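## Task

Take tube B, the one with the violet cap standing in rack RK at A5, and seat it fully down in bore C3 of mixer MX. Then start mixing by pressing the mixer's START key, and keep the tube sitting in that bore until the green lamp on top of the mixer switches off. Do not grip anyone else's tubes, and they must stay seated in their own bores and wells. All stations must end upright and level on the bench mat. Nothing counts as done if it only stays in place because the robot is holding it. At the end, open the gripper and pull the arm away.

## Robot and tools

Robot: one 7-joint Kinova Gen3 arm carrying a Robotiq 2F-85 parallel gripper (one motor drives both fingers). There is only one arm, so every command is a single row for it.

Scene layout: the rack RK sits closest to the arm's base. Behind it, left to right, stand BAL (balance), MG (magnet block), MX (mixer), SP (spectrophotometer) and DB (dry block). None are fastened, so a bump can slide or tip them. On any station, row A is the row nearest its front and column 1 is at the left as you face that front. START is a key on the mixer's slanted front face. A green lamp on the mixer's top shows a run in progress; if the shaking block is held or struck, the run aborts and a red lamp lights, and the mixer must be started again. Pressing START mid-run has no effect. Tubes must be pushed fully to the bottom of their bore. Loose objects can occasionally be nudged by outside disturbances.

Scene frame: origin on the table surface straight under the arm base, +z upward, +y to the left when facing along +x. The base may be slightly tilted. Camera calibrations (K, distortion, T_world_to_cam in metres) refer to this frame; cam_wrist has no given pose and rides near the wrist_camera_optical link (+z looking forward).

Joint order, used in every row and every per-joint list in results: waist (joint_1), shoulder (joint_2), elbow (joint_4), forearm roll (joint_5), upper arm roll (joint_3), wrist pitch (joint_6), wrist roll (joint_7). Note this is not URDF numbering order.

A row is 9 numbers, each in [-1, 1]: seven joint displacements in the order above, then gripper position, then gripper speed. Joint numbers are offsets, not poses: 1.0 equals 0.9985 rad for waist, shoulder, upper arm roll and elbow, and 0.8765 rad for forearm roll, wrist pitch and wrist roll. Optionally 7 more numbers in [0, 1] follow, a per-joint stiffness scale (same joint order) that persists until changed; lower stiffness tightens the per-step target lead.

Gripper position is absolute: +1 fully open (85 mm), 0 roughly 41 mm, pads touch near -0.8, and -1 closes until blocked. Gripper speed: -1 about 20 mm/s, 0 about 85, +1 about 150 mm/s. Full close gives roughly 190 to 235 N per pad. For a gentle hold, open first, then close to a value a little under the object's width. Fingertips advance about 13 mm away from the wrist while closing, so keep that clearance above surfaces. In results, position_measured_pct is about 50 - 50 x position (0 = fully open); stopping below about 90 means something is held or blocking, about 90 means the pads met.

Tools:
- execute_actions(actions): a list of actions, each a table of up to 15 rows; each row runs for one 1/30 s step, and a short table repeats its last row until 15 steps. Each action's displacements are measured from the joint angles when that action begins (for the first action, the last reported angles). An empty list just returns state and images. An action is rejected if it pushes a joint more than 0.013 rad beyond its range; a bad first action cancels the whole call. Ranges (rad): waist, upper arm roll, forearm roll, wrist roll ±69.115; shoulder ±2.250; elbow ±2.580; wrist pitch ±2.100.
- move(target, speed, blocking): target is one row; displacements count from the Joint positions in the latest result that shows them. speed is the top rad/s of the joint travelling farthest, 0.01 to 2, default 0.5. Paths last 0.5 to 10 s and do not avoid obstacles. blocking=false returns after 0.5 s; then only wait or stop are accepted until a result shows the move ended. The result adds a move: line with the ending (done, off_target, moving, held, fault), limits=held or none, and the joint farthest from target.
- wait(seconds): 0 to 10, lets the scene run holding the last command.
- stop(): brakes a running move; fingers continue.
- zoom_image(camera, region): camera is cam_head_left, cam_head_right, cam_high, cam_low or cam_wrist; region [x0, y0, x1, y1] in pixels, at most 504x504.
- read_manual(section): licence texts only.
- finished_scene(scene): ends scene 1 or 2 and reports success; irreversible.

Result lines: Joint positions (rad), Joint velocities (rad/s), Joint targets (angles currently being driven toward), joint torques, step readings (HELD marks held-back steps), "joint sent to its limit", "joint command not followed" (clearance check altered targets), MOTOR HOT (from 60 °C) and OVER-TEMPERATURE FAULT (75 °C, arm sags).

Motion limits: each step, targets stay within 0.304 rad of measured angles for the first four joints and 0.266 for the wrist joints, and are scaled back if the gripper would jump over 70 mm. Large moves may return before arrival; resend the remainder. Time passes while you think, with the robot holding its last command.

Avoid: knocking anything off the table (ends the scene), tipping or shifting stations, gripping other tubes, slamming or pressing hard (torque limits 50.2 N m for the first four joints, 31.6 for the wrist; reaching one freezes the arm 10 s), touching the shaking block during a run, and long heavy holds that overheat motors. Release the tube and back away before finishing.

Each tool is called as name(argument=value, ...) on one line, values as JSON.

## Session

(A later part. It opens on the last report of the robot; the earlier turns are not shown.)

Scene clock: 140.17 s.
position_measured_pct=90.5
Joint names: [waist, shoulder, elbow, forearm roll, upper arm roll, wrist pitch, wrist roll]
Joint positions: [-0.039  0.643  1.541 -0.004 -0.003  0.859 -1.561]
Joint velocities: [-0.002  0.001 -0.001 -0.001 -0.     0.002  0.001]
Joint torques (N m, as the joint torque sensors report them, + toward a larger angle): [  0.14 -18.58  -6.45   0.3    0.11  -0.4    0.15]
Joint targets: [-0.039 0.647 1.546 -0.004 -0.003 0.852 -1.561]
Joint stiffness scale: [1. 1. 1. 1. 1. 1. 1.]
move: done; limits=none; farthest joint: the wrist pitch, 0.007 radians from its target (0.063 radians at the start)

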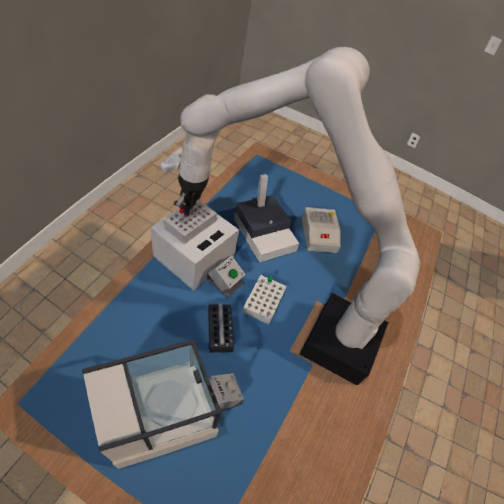

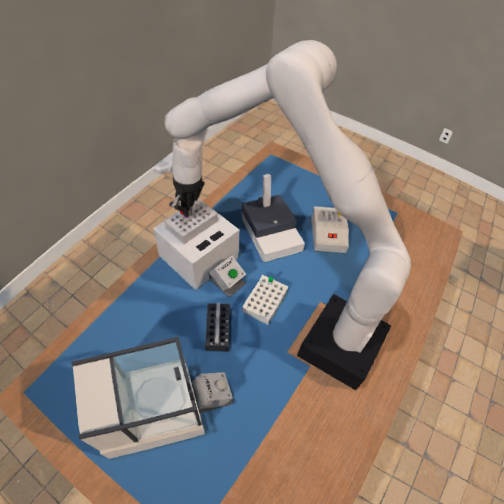

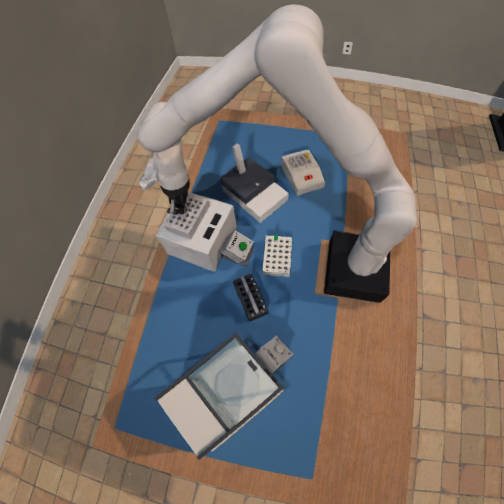

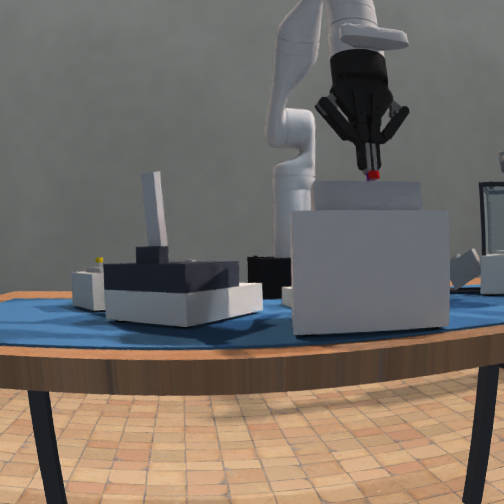

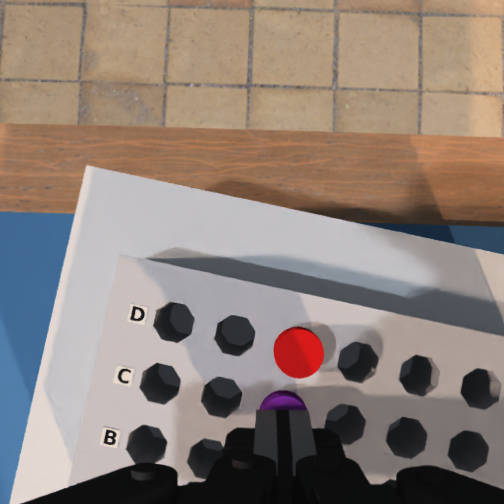

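move(target=[0,0.013,0.01,0,0,-0.012,0,-0.85,0], speed=0.02)

move(target=[-0.098,-0.675,0.815,0,0,-0.455,0,-0.85,0], speed=0.5)

move(target=[0,0.542,0.15,0,0,-0.79,0,-0.85,0], speed=0.5)

Scene clock: 148.27 s.
position_measured_pct=90.5
Joint names: [waist, shoulder, elbow, forearm roll, upper arm roll, wrist pitch, wrist roll]
Joint positions: [-0.039  0.644  1.541 -0.004 -0.003  0.857 -1.561]
Joint velocities: [ 0.     0.     0.001  0.001  0.     0.002 -0.001]
Joint torques (N m, as the joint torque sensors report them, + toward a larger angle): [  0.06 -12.67  -4.07   0.3    0.2   -0.64   0.15]
Joint targets: [-0.039 0.656 1.551 -0.004 -0.003 0.848 -1.561]
Joint stiffness scale: [1. 1. 1. 1. 1. 1. 1.]
move: off_target; limits=none; farthest joint: the shoulder, 0.012 radians from its target (0.013 radians at the start)

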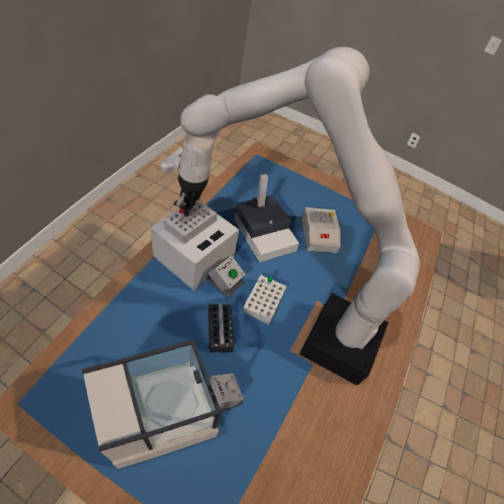

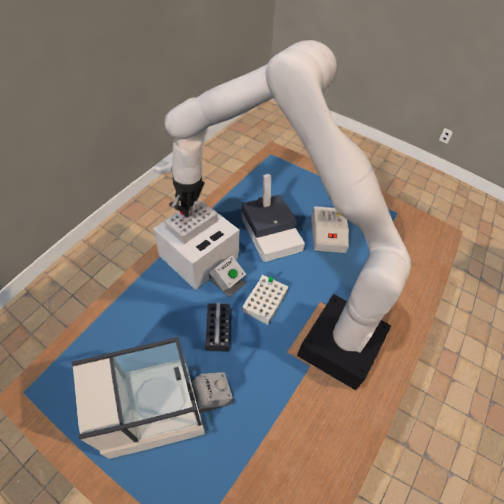

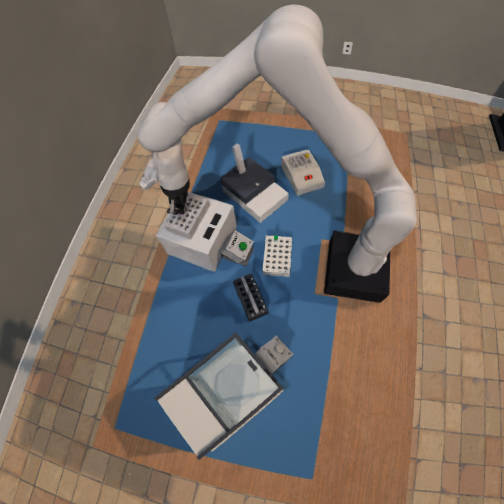

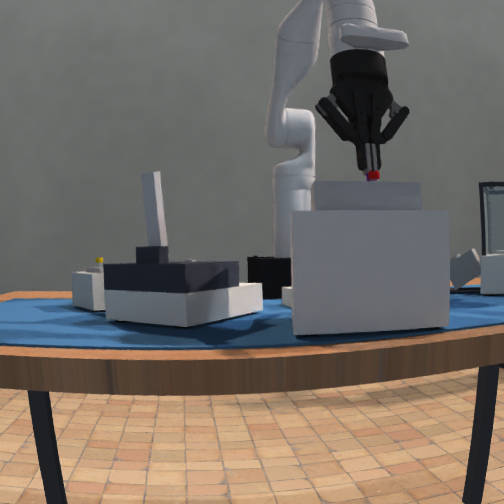

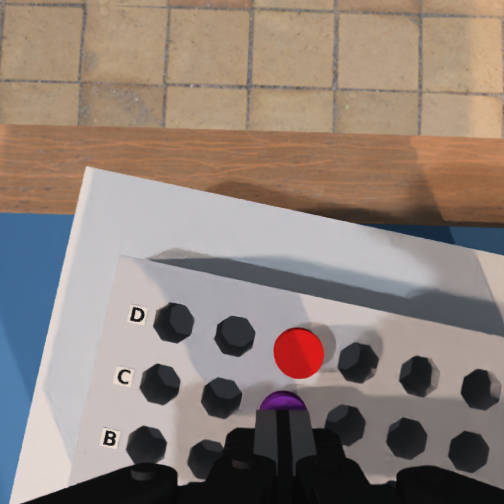

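Scene clock: 150.53 s.
position_measured_pct=90.5
Joint names: [waist, shoulder, elbow, forearm roll, upper arm roll, wrist pitch, wrist roll]
Joint positions: [-0.134 -0.027  2.35  -0.004 -0.003  0.465 -1.561]
Joint velocities: [-0.001 -0.003 -0.001 -0.001 -0.     0.    -0.   ]
Joint torques (N m, as the joint torque sensors report them, + toward a larger angle): [-0.05 -7.43 -6.83  0.2  -0.24 -0.99  0.09]
Joint targets: [-0.137 -0.030 2.355 -0.004 -0.003 0.458 -1.561]
Joint stiffness scale: [1. 1. 1. 1. 1. 1. 1.]
move: done; limits=none; farthest joint: the wrist pitch, 0.007 radians from its target (0.398 radians at the start)

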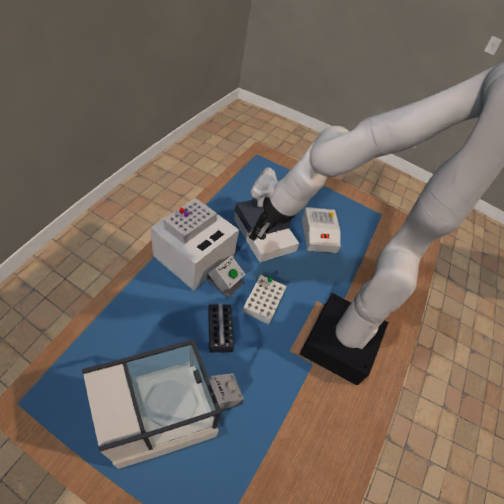

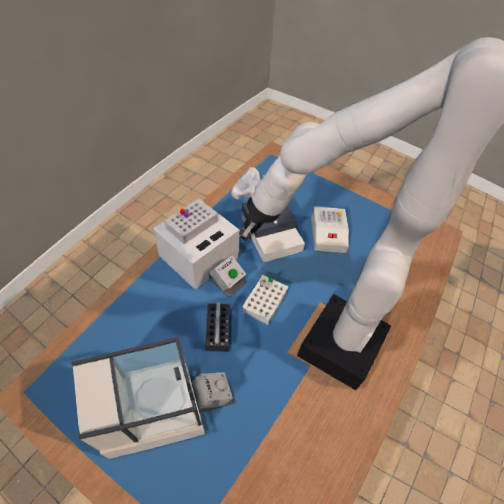

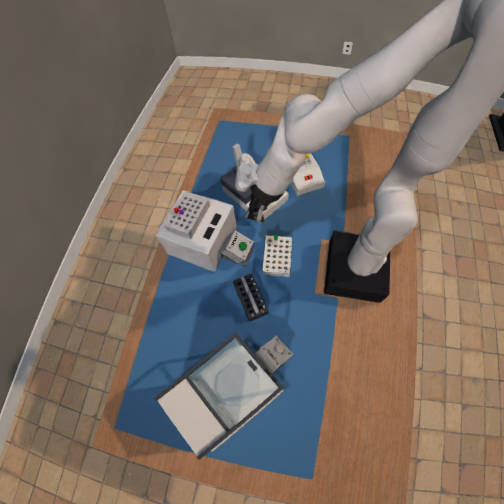

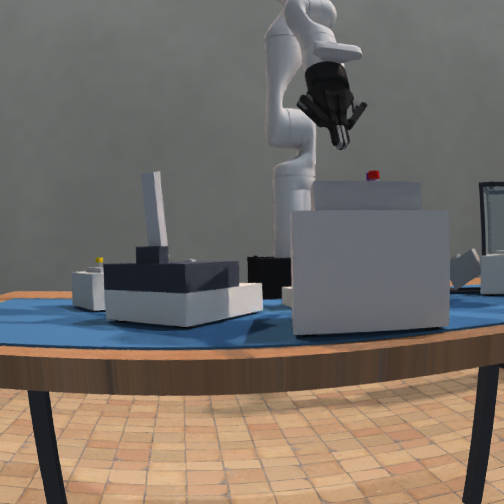

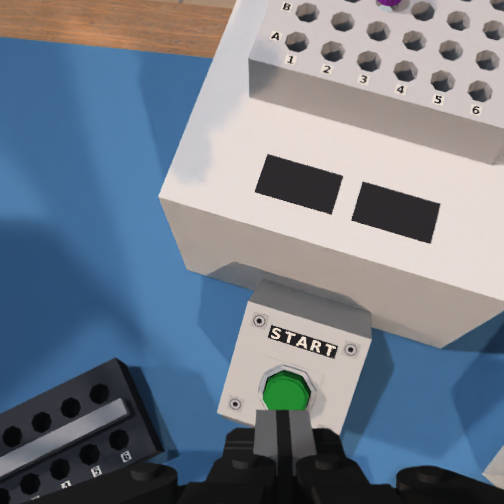

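Scene clock: 152.57 s.
position_measured_pct=90.5
Joint names: [waist, shoulder, elbow, forearm roll, upper arm roll, wrist pitch, wrist roll]
Joint positions: [-0.134  0.511  2.495 -0.004 -0.003 -0.221 -1.561]
Joint velocities: [-0.     0.002 -0.001 -0.     0.    -0.     0.002]
Joint torques (N m, as the joint torque sensors report them, + toward a larger angle): [ -0.02 -12.77  -1.53   0.26   0.19  -1.02   0.07]
Joint targets: [-0.134 0.514 2.500 -0.004 -0.003 -0.228 -1.561]
Joint stiffness scale: [1. 1. 1. 1. 1. 1. 1.]
move: done; limits=none; farthest joint: the wrist pitch, 0.007 radians from its target (0.692 radians at the start)

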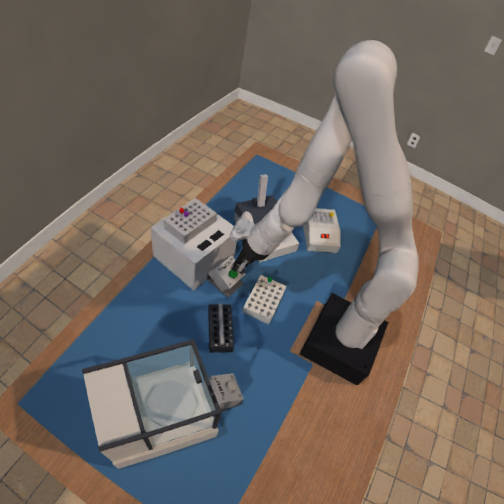

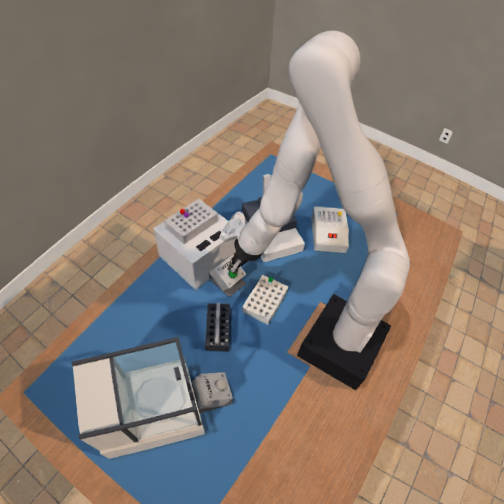

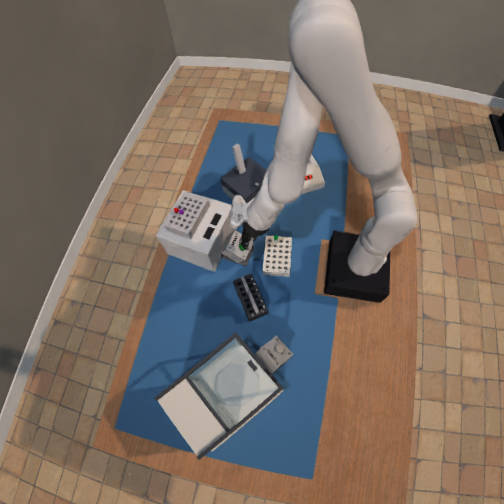

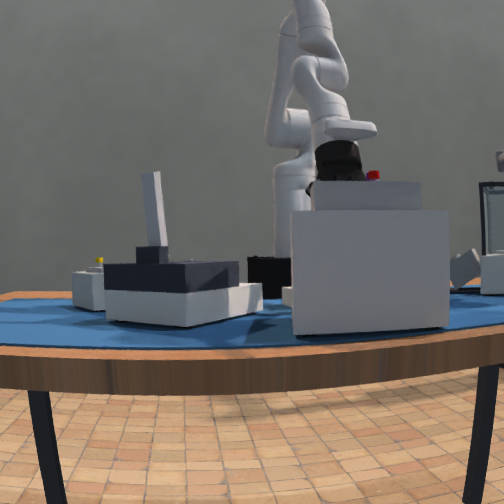

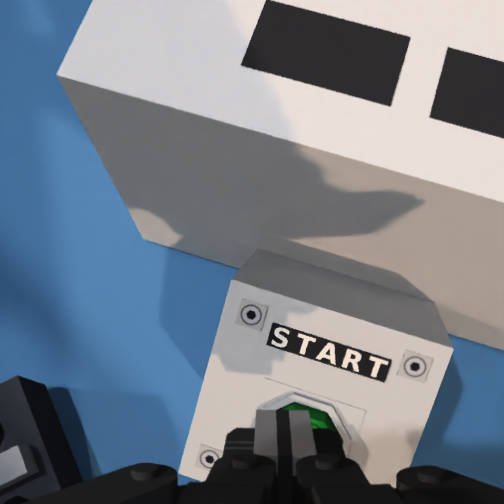

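move(target=[0.018,0.061,0.013,0,0,-0.083,0,-0.85,0], speed=0.06)

zoom_image(camera="cam_head_left", region=[200,235,270,305])

Scene clock: 157.93 s.
position_measured_pct=90.5
Joint names: [waist, shoulder, elbow, forearm roll, upper arm roll, wrist pitch, wrist roll]
Joint positions: [-0.119  0.569  2.503 -0.004 -0.003 -0.287 -1.561]
Joint velocities: [ 0.002  0.002 -0.    -0.001  0.     0.    -0.   ]
Joint torques (N m, as the joint torque sensors report them, + toward a larger angle): [  0.01 -12.97  -1.05   0.21   0.02  -1.12   0.11]
Joint targets: [-0.116 0.572 2.508 -0.004 -0.003 -0.294 -1.561]
Joint stiffness scale: [1. 1. 1. 1. 1. 1. 1.]
move: done; limits=none; farthest joint: the wrist pitch, 0.007 radians from its target (0.073 radians at the start)

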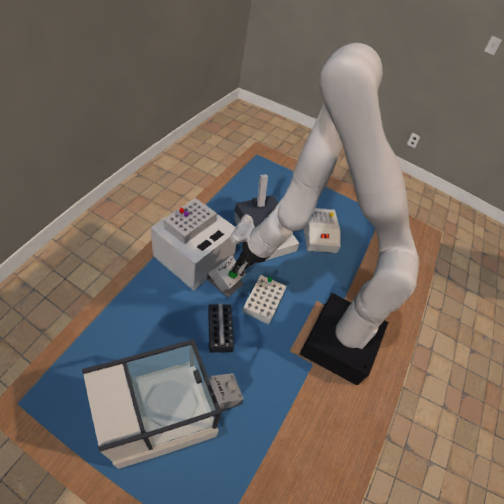

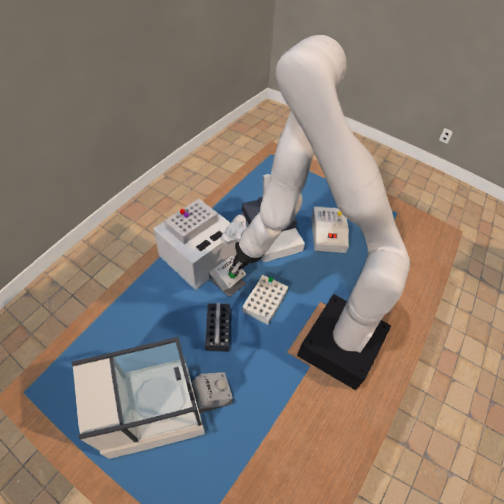

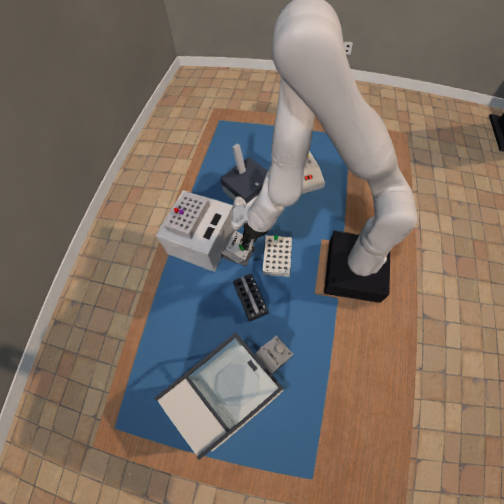

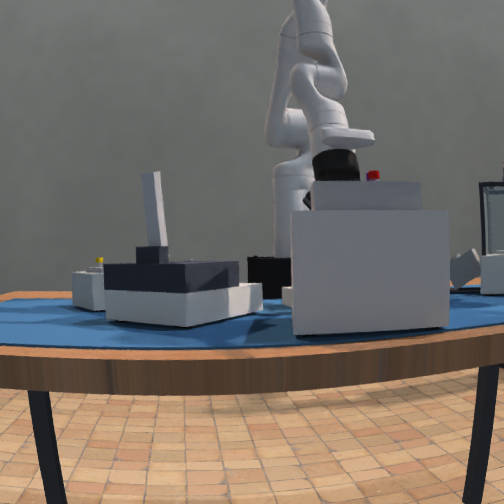

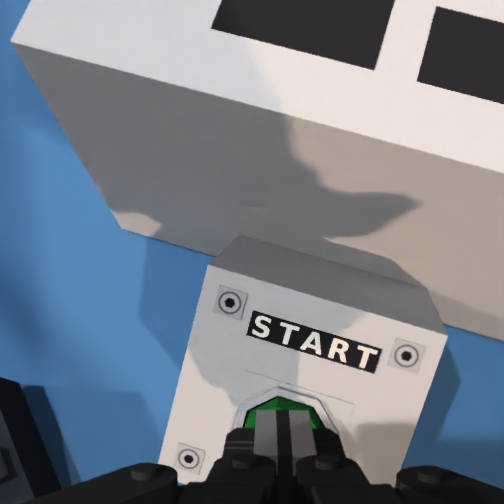

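Region (200, 235, 270, 305) of cam_head_left's 504x504 image, scaled by 7.200, with more detail than that image has.

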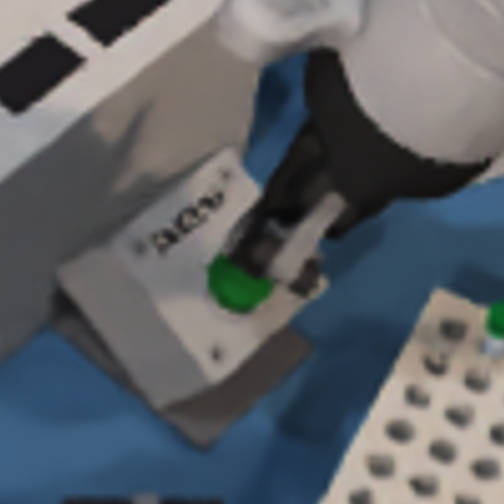

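move(target=[0,0.061,-0.012,0,0,-0.065,0,-0.85,0], speed=0.04)

Scene clock: 161.67 s.
position_measured_pct=90.5
Joint names: [waist, shoulder, elbow, forearm roll, upper arm roll, wrist pitch, wrist roll]
Joint positions: [-0.119  0.626  2.497 -0.004 -0.003 -0.337 -1.561]
Joint velocities: [-0.002  0.003 -0.001  0.    -0.    -0.001 -0.001]
Joint torques (N m, as the joint torque sensors report them, + toward a larger angle): [ -0.31 -11.97  -0.74   0.34  -0.72  -1.06   0.11]
Joint targets: [-0.119 0.630 2.491 -0.004 -0.003 -0.344 -1.561]
Joint stiffness scale: [1. 1. 1. 1. 1. 1. 1.]
move: done; limits=none; farthest joint: the wrist pitch, 0.007 radians from its target (0.057 radians at the start)

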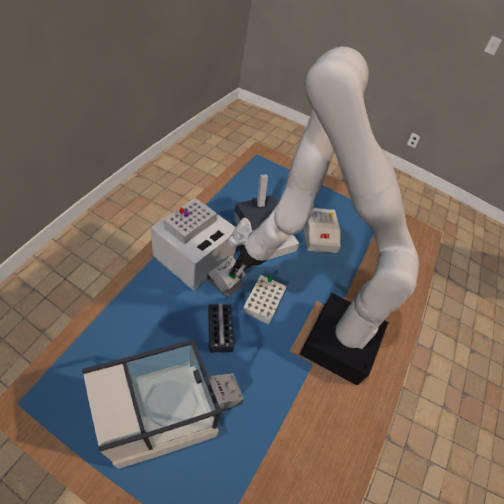

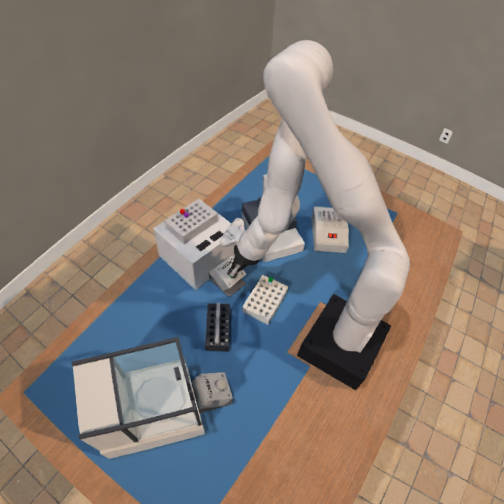

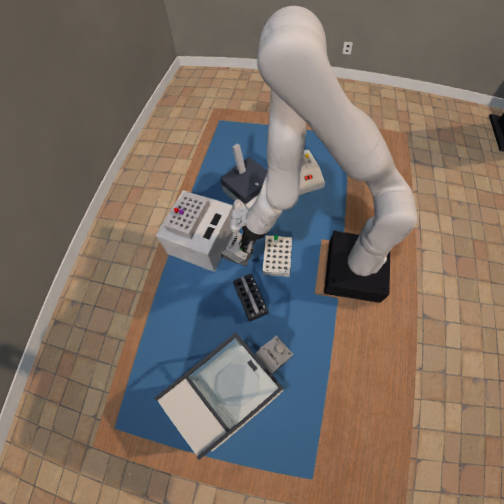

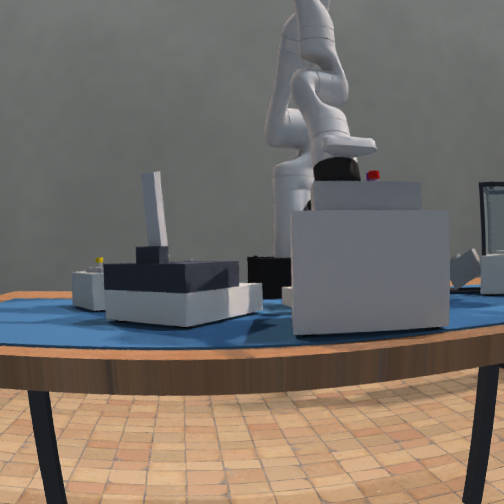

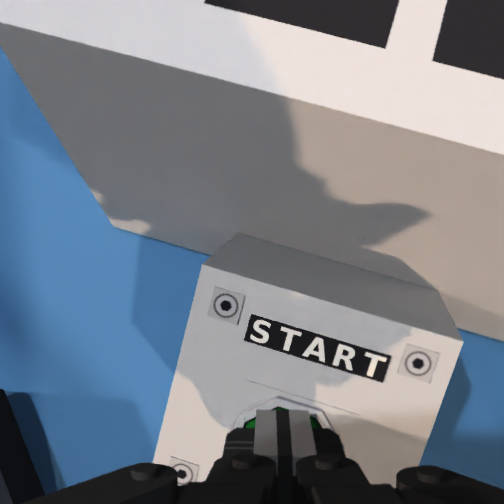

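move(target=[0,0.02,0,0,0,-0.022,0,-0.85,0], speed=0.02)

Scene clock: 164.00 s.
position_measured_pct=90.5
Joint names: [waist, shoulder, elbow, forearm roll, upper arm roll, wrist pitch, wrist roll]
Joint positions: [-0.119  0.639  2.496 -0.004 -0.003 -0.353 -1.561]
Joint velocities: [ 0.001  0.001  0.     0.001 -0.001 -0.004 -0.002]
Joint torques (N m, as the joint torque sensors report them, + toward a larger angle): [ -0.41 -10.52   0.18   0.32  -0.42  -0.22   0.02]
Joint targets: [-0.119 0.646 2.497 -0.004 -0.003 -0.356 -1.561]
Joint stiffness scale: [1. 1. 1. 1. 1. 1. 1.]
move: done; limits=none; farthest joint: the shoulder, 0.007 radians from its target (0.020 radians at the start)

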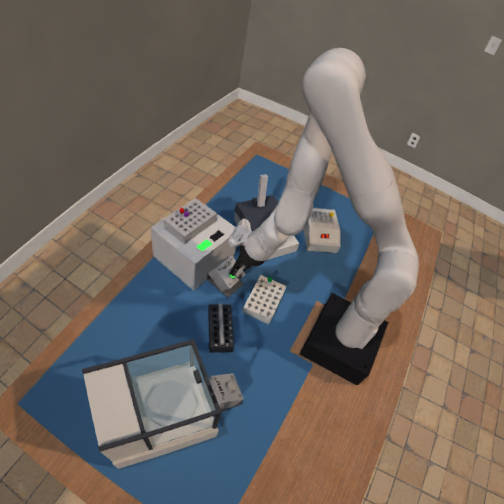

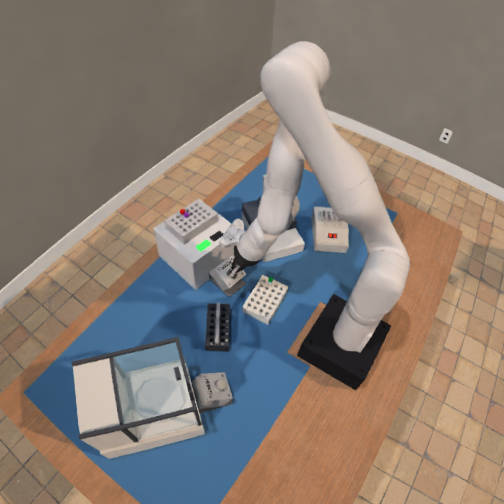

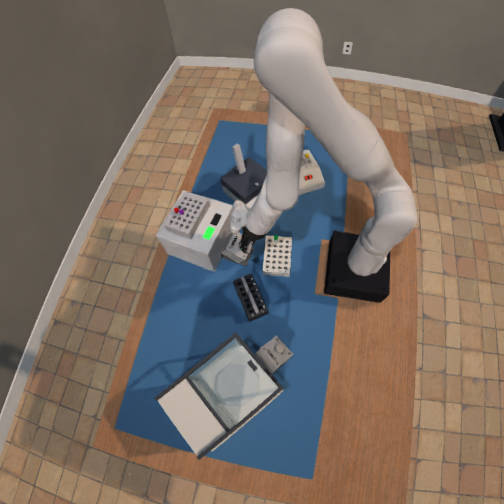

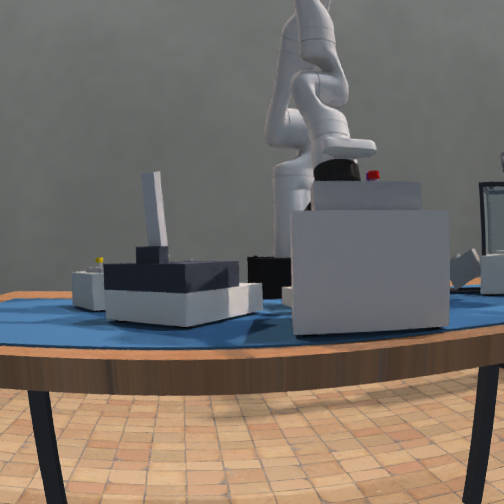

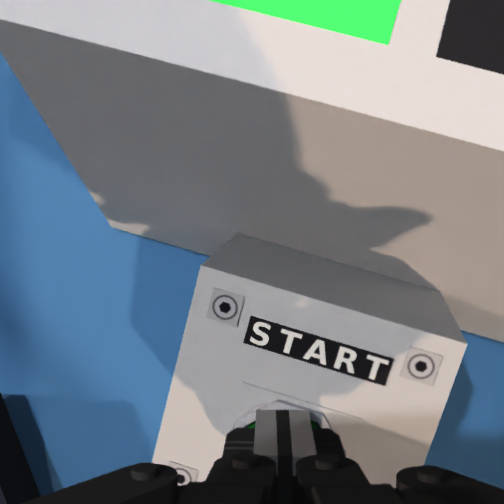

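move(target=[0,-0.66,-0.14,0,0,1,0,-0.85,0])

wait(seconds=10)

Scene clock: 167.47 s.
position_measured_pct=90.5
Joint names: [waist, shoulder, elbow, forearm roll, upper arm roll, wrist pitch, wrist roll]
Joint positions: [-0.119 -0.017  2.362 -0.004 -0.003  0.517 -1.561]
Joint velocities: [ 0.001 -0.002  0.001 -0.    -0.001 -0.     0.002]
Joint torques (N m, as the joint torque sensors report them, + toward a larger angle): [ 0.   -7.51 -6.35  0.27 -0.25 -0.81  0.11]
Joint targets: [-0.119 -0.020 2.357 -0.004 -0.003 0.524 -1.561]
Joint stiffness scale: [1. 1. 1. 1. 1. 1. 1.]
move: done; limits=none; farthest joint: the wrist pitch, 0.007 radians from its target (0.876 radians at the start)

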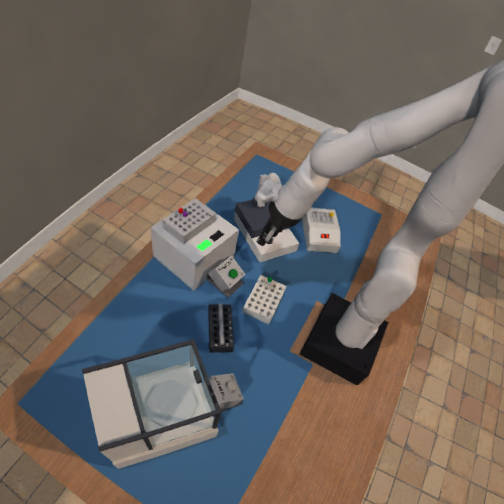

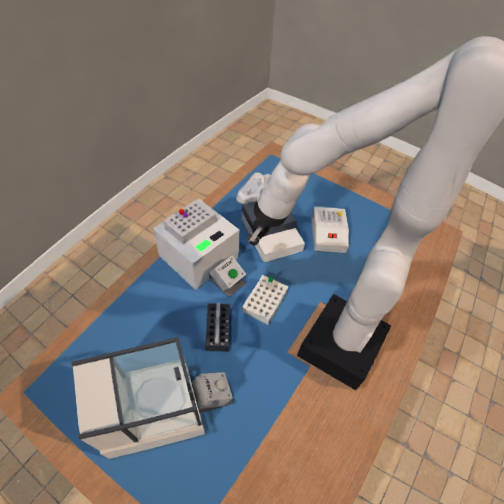

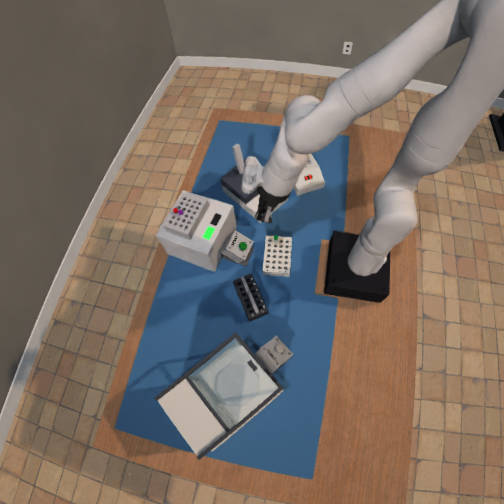

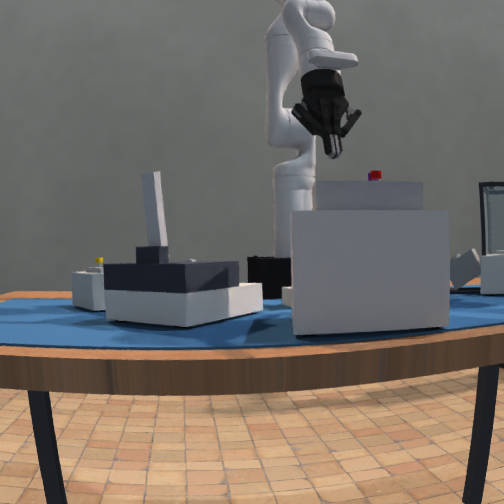

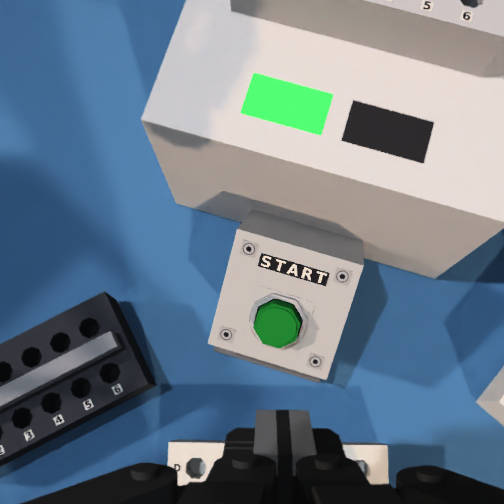

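Scene clock: 177.47 s.
position_measured_pct=90.5
Joint names: [waist, shoulder, elbow, forearm roll, upper arm roll, wrist pitch, wrist roll]
Joint positions: [-0.119 -0.017  2.362 -0.004 -0.003  0.517 -1.561]
Joint velocities: [ 0.     0.     0.    -0.    -0.    -0.001  0.001]
Joint torques (N m, as the joint torque sensors report them, + toward a larger angle): [-0.04 -7.3  -6.47  0.24 -0.28 -0.73  0.11]
Joint targets: [-0.119 -0.020 2.357 -0.004 -0.003 0.524 -1.561]
Joint stiffness scale: [1. 1. 1. 1. 1. 1. 1.]
wait: 10.00 s; at rest by 0.17 s

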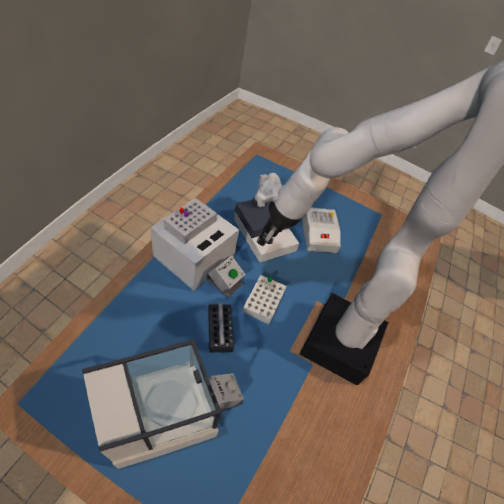

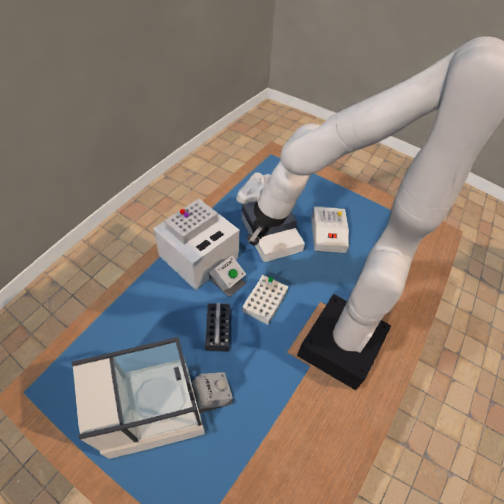

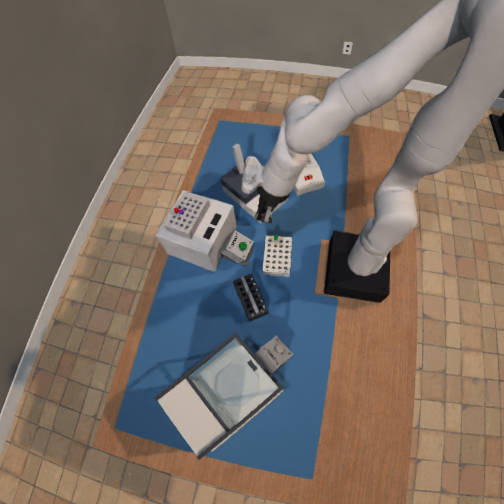

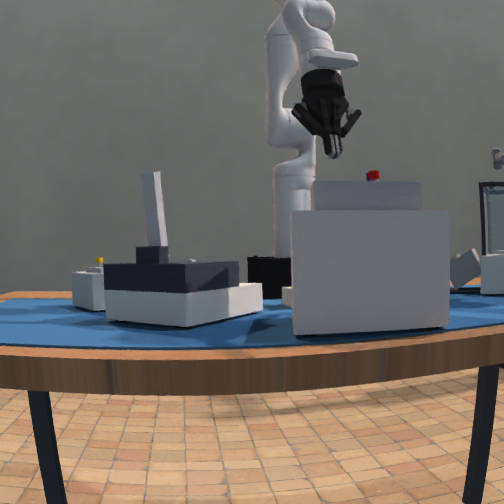

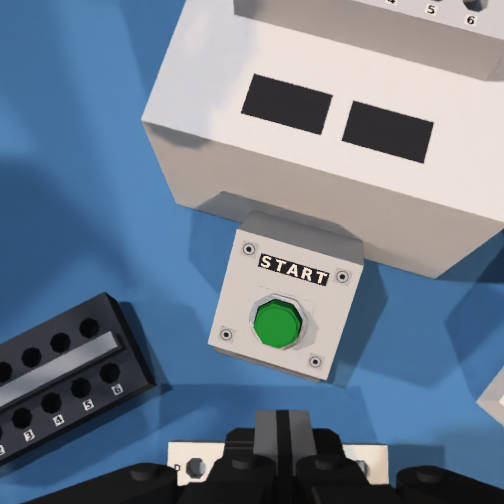

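finished_scene(scene=1)

The scene is finished: the task was done.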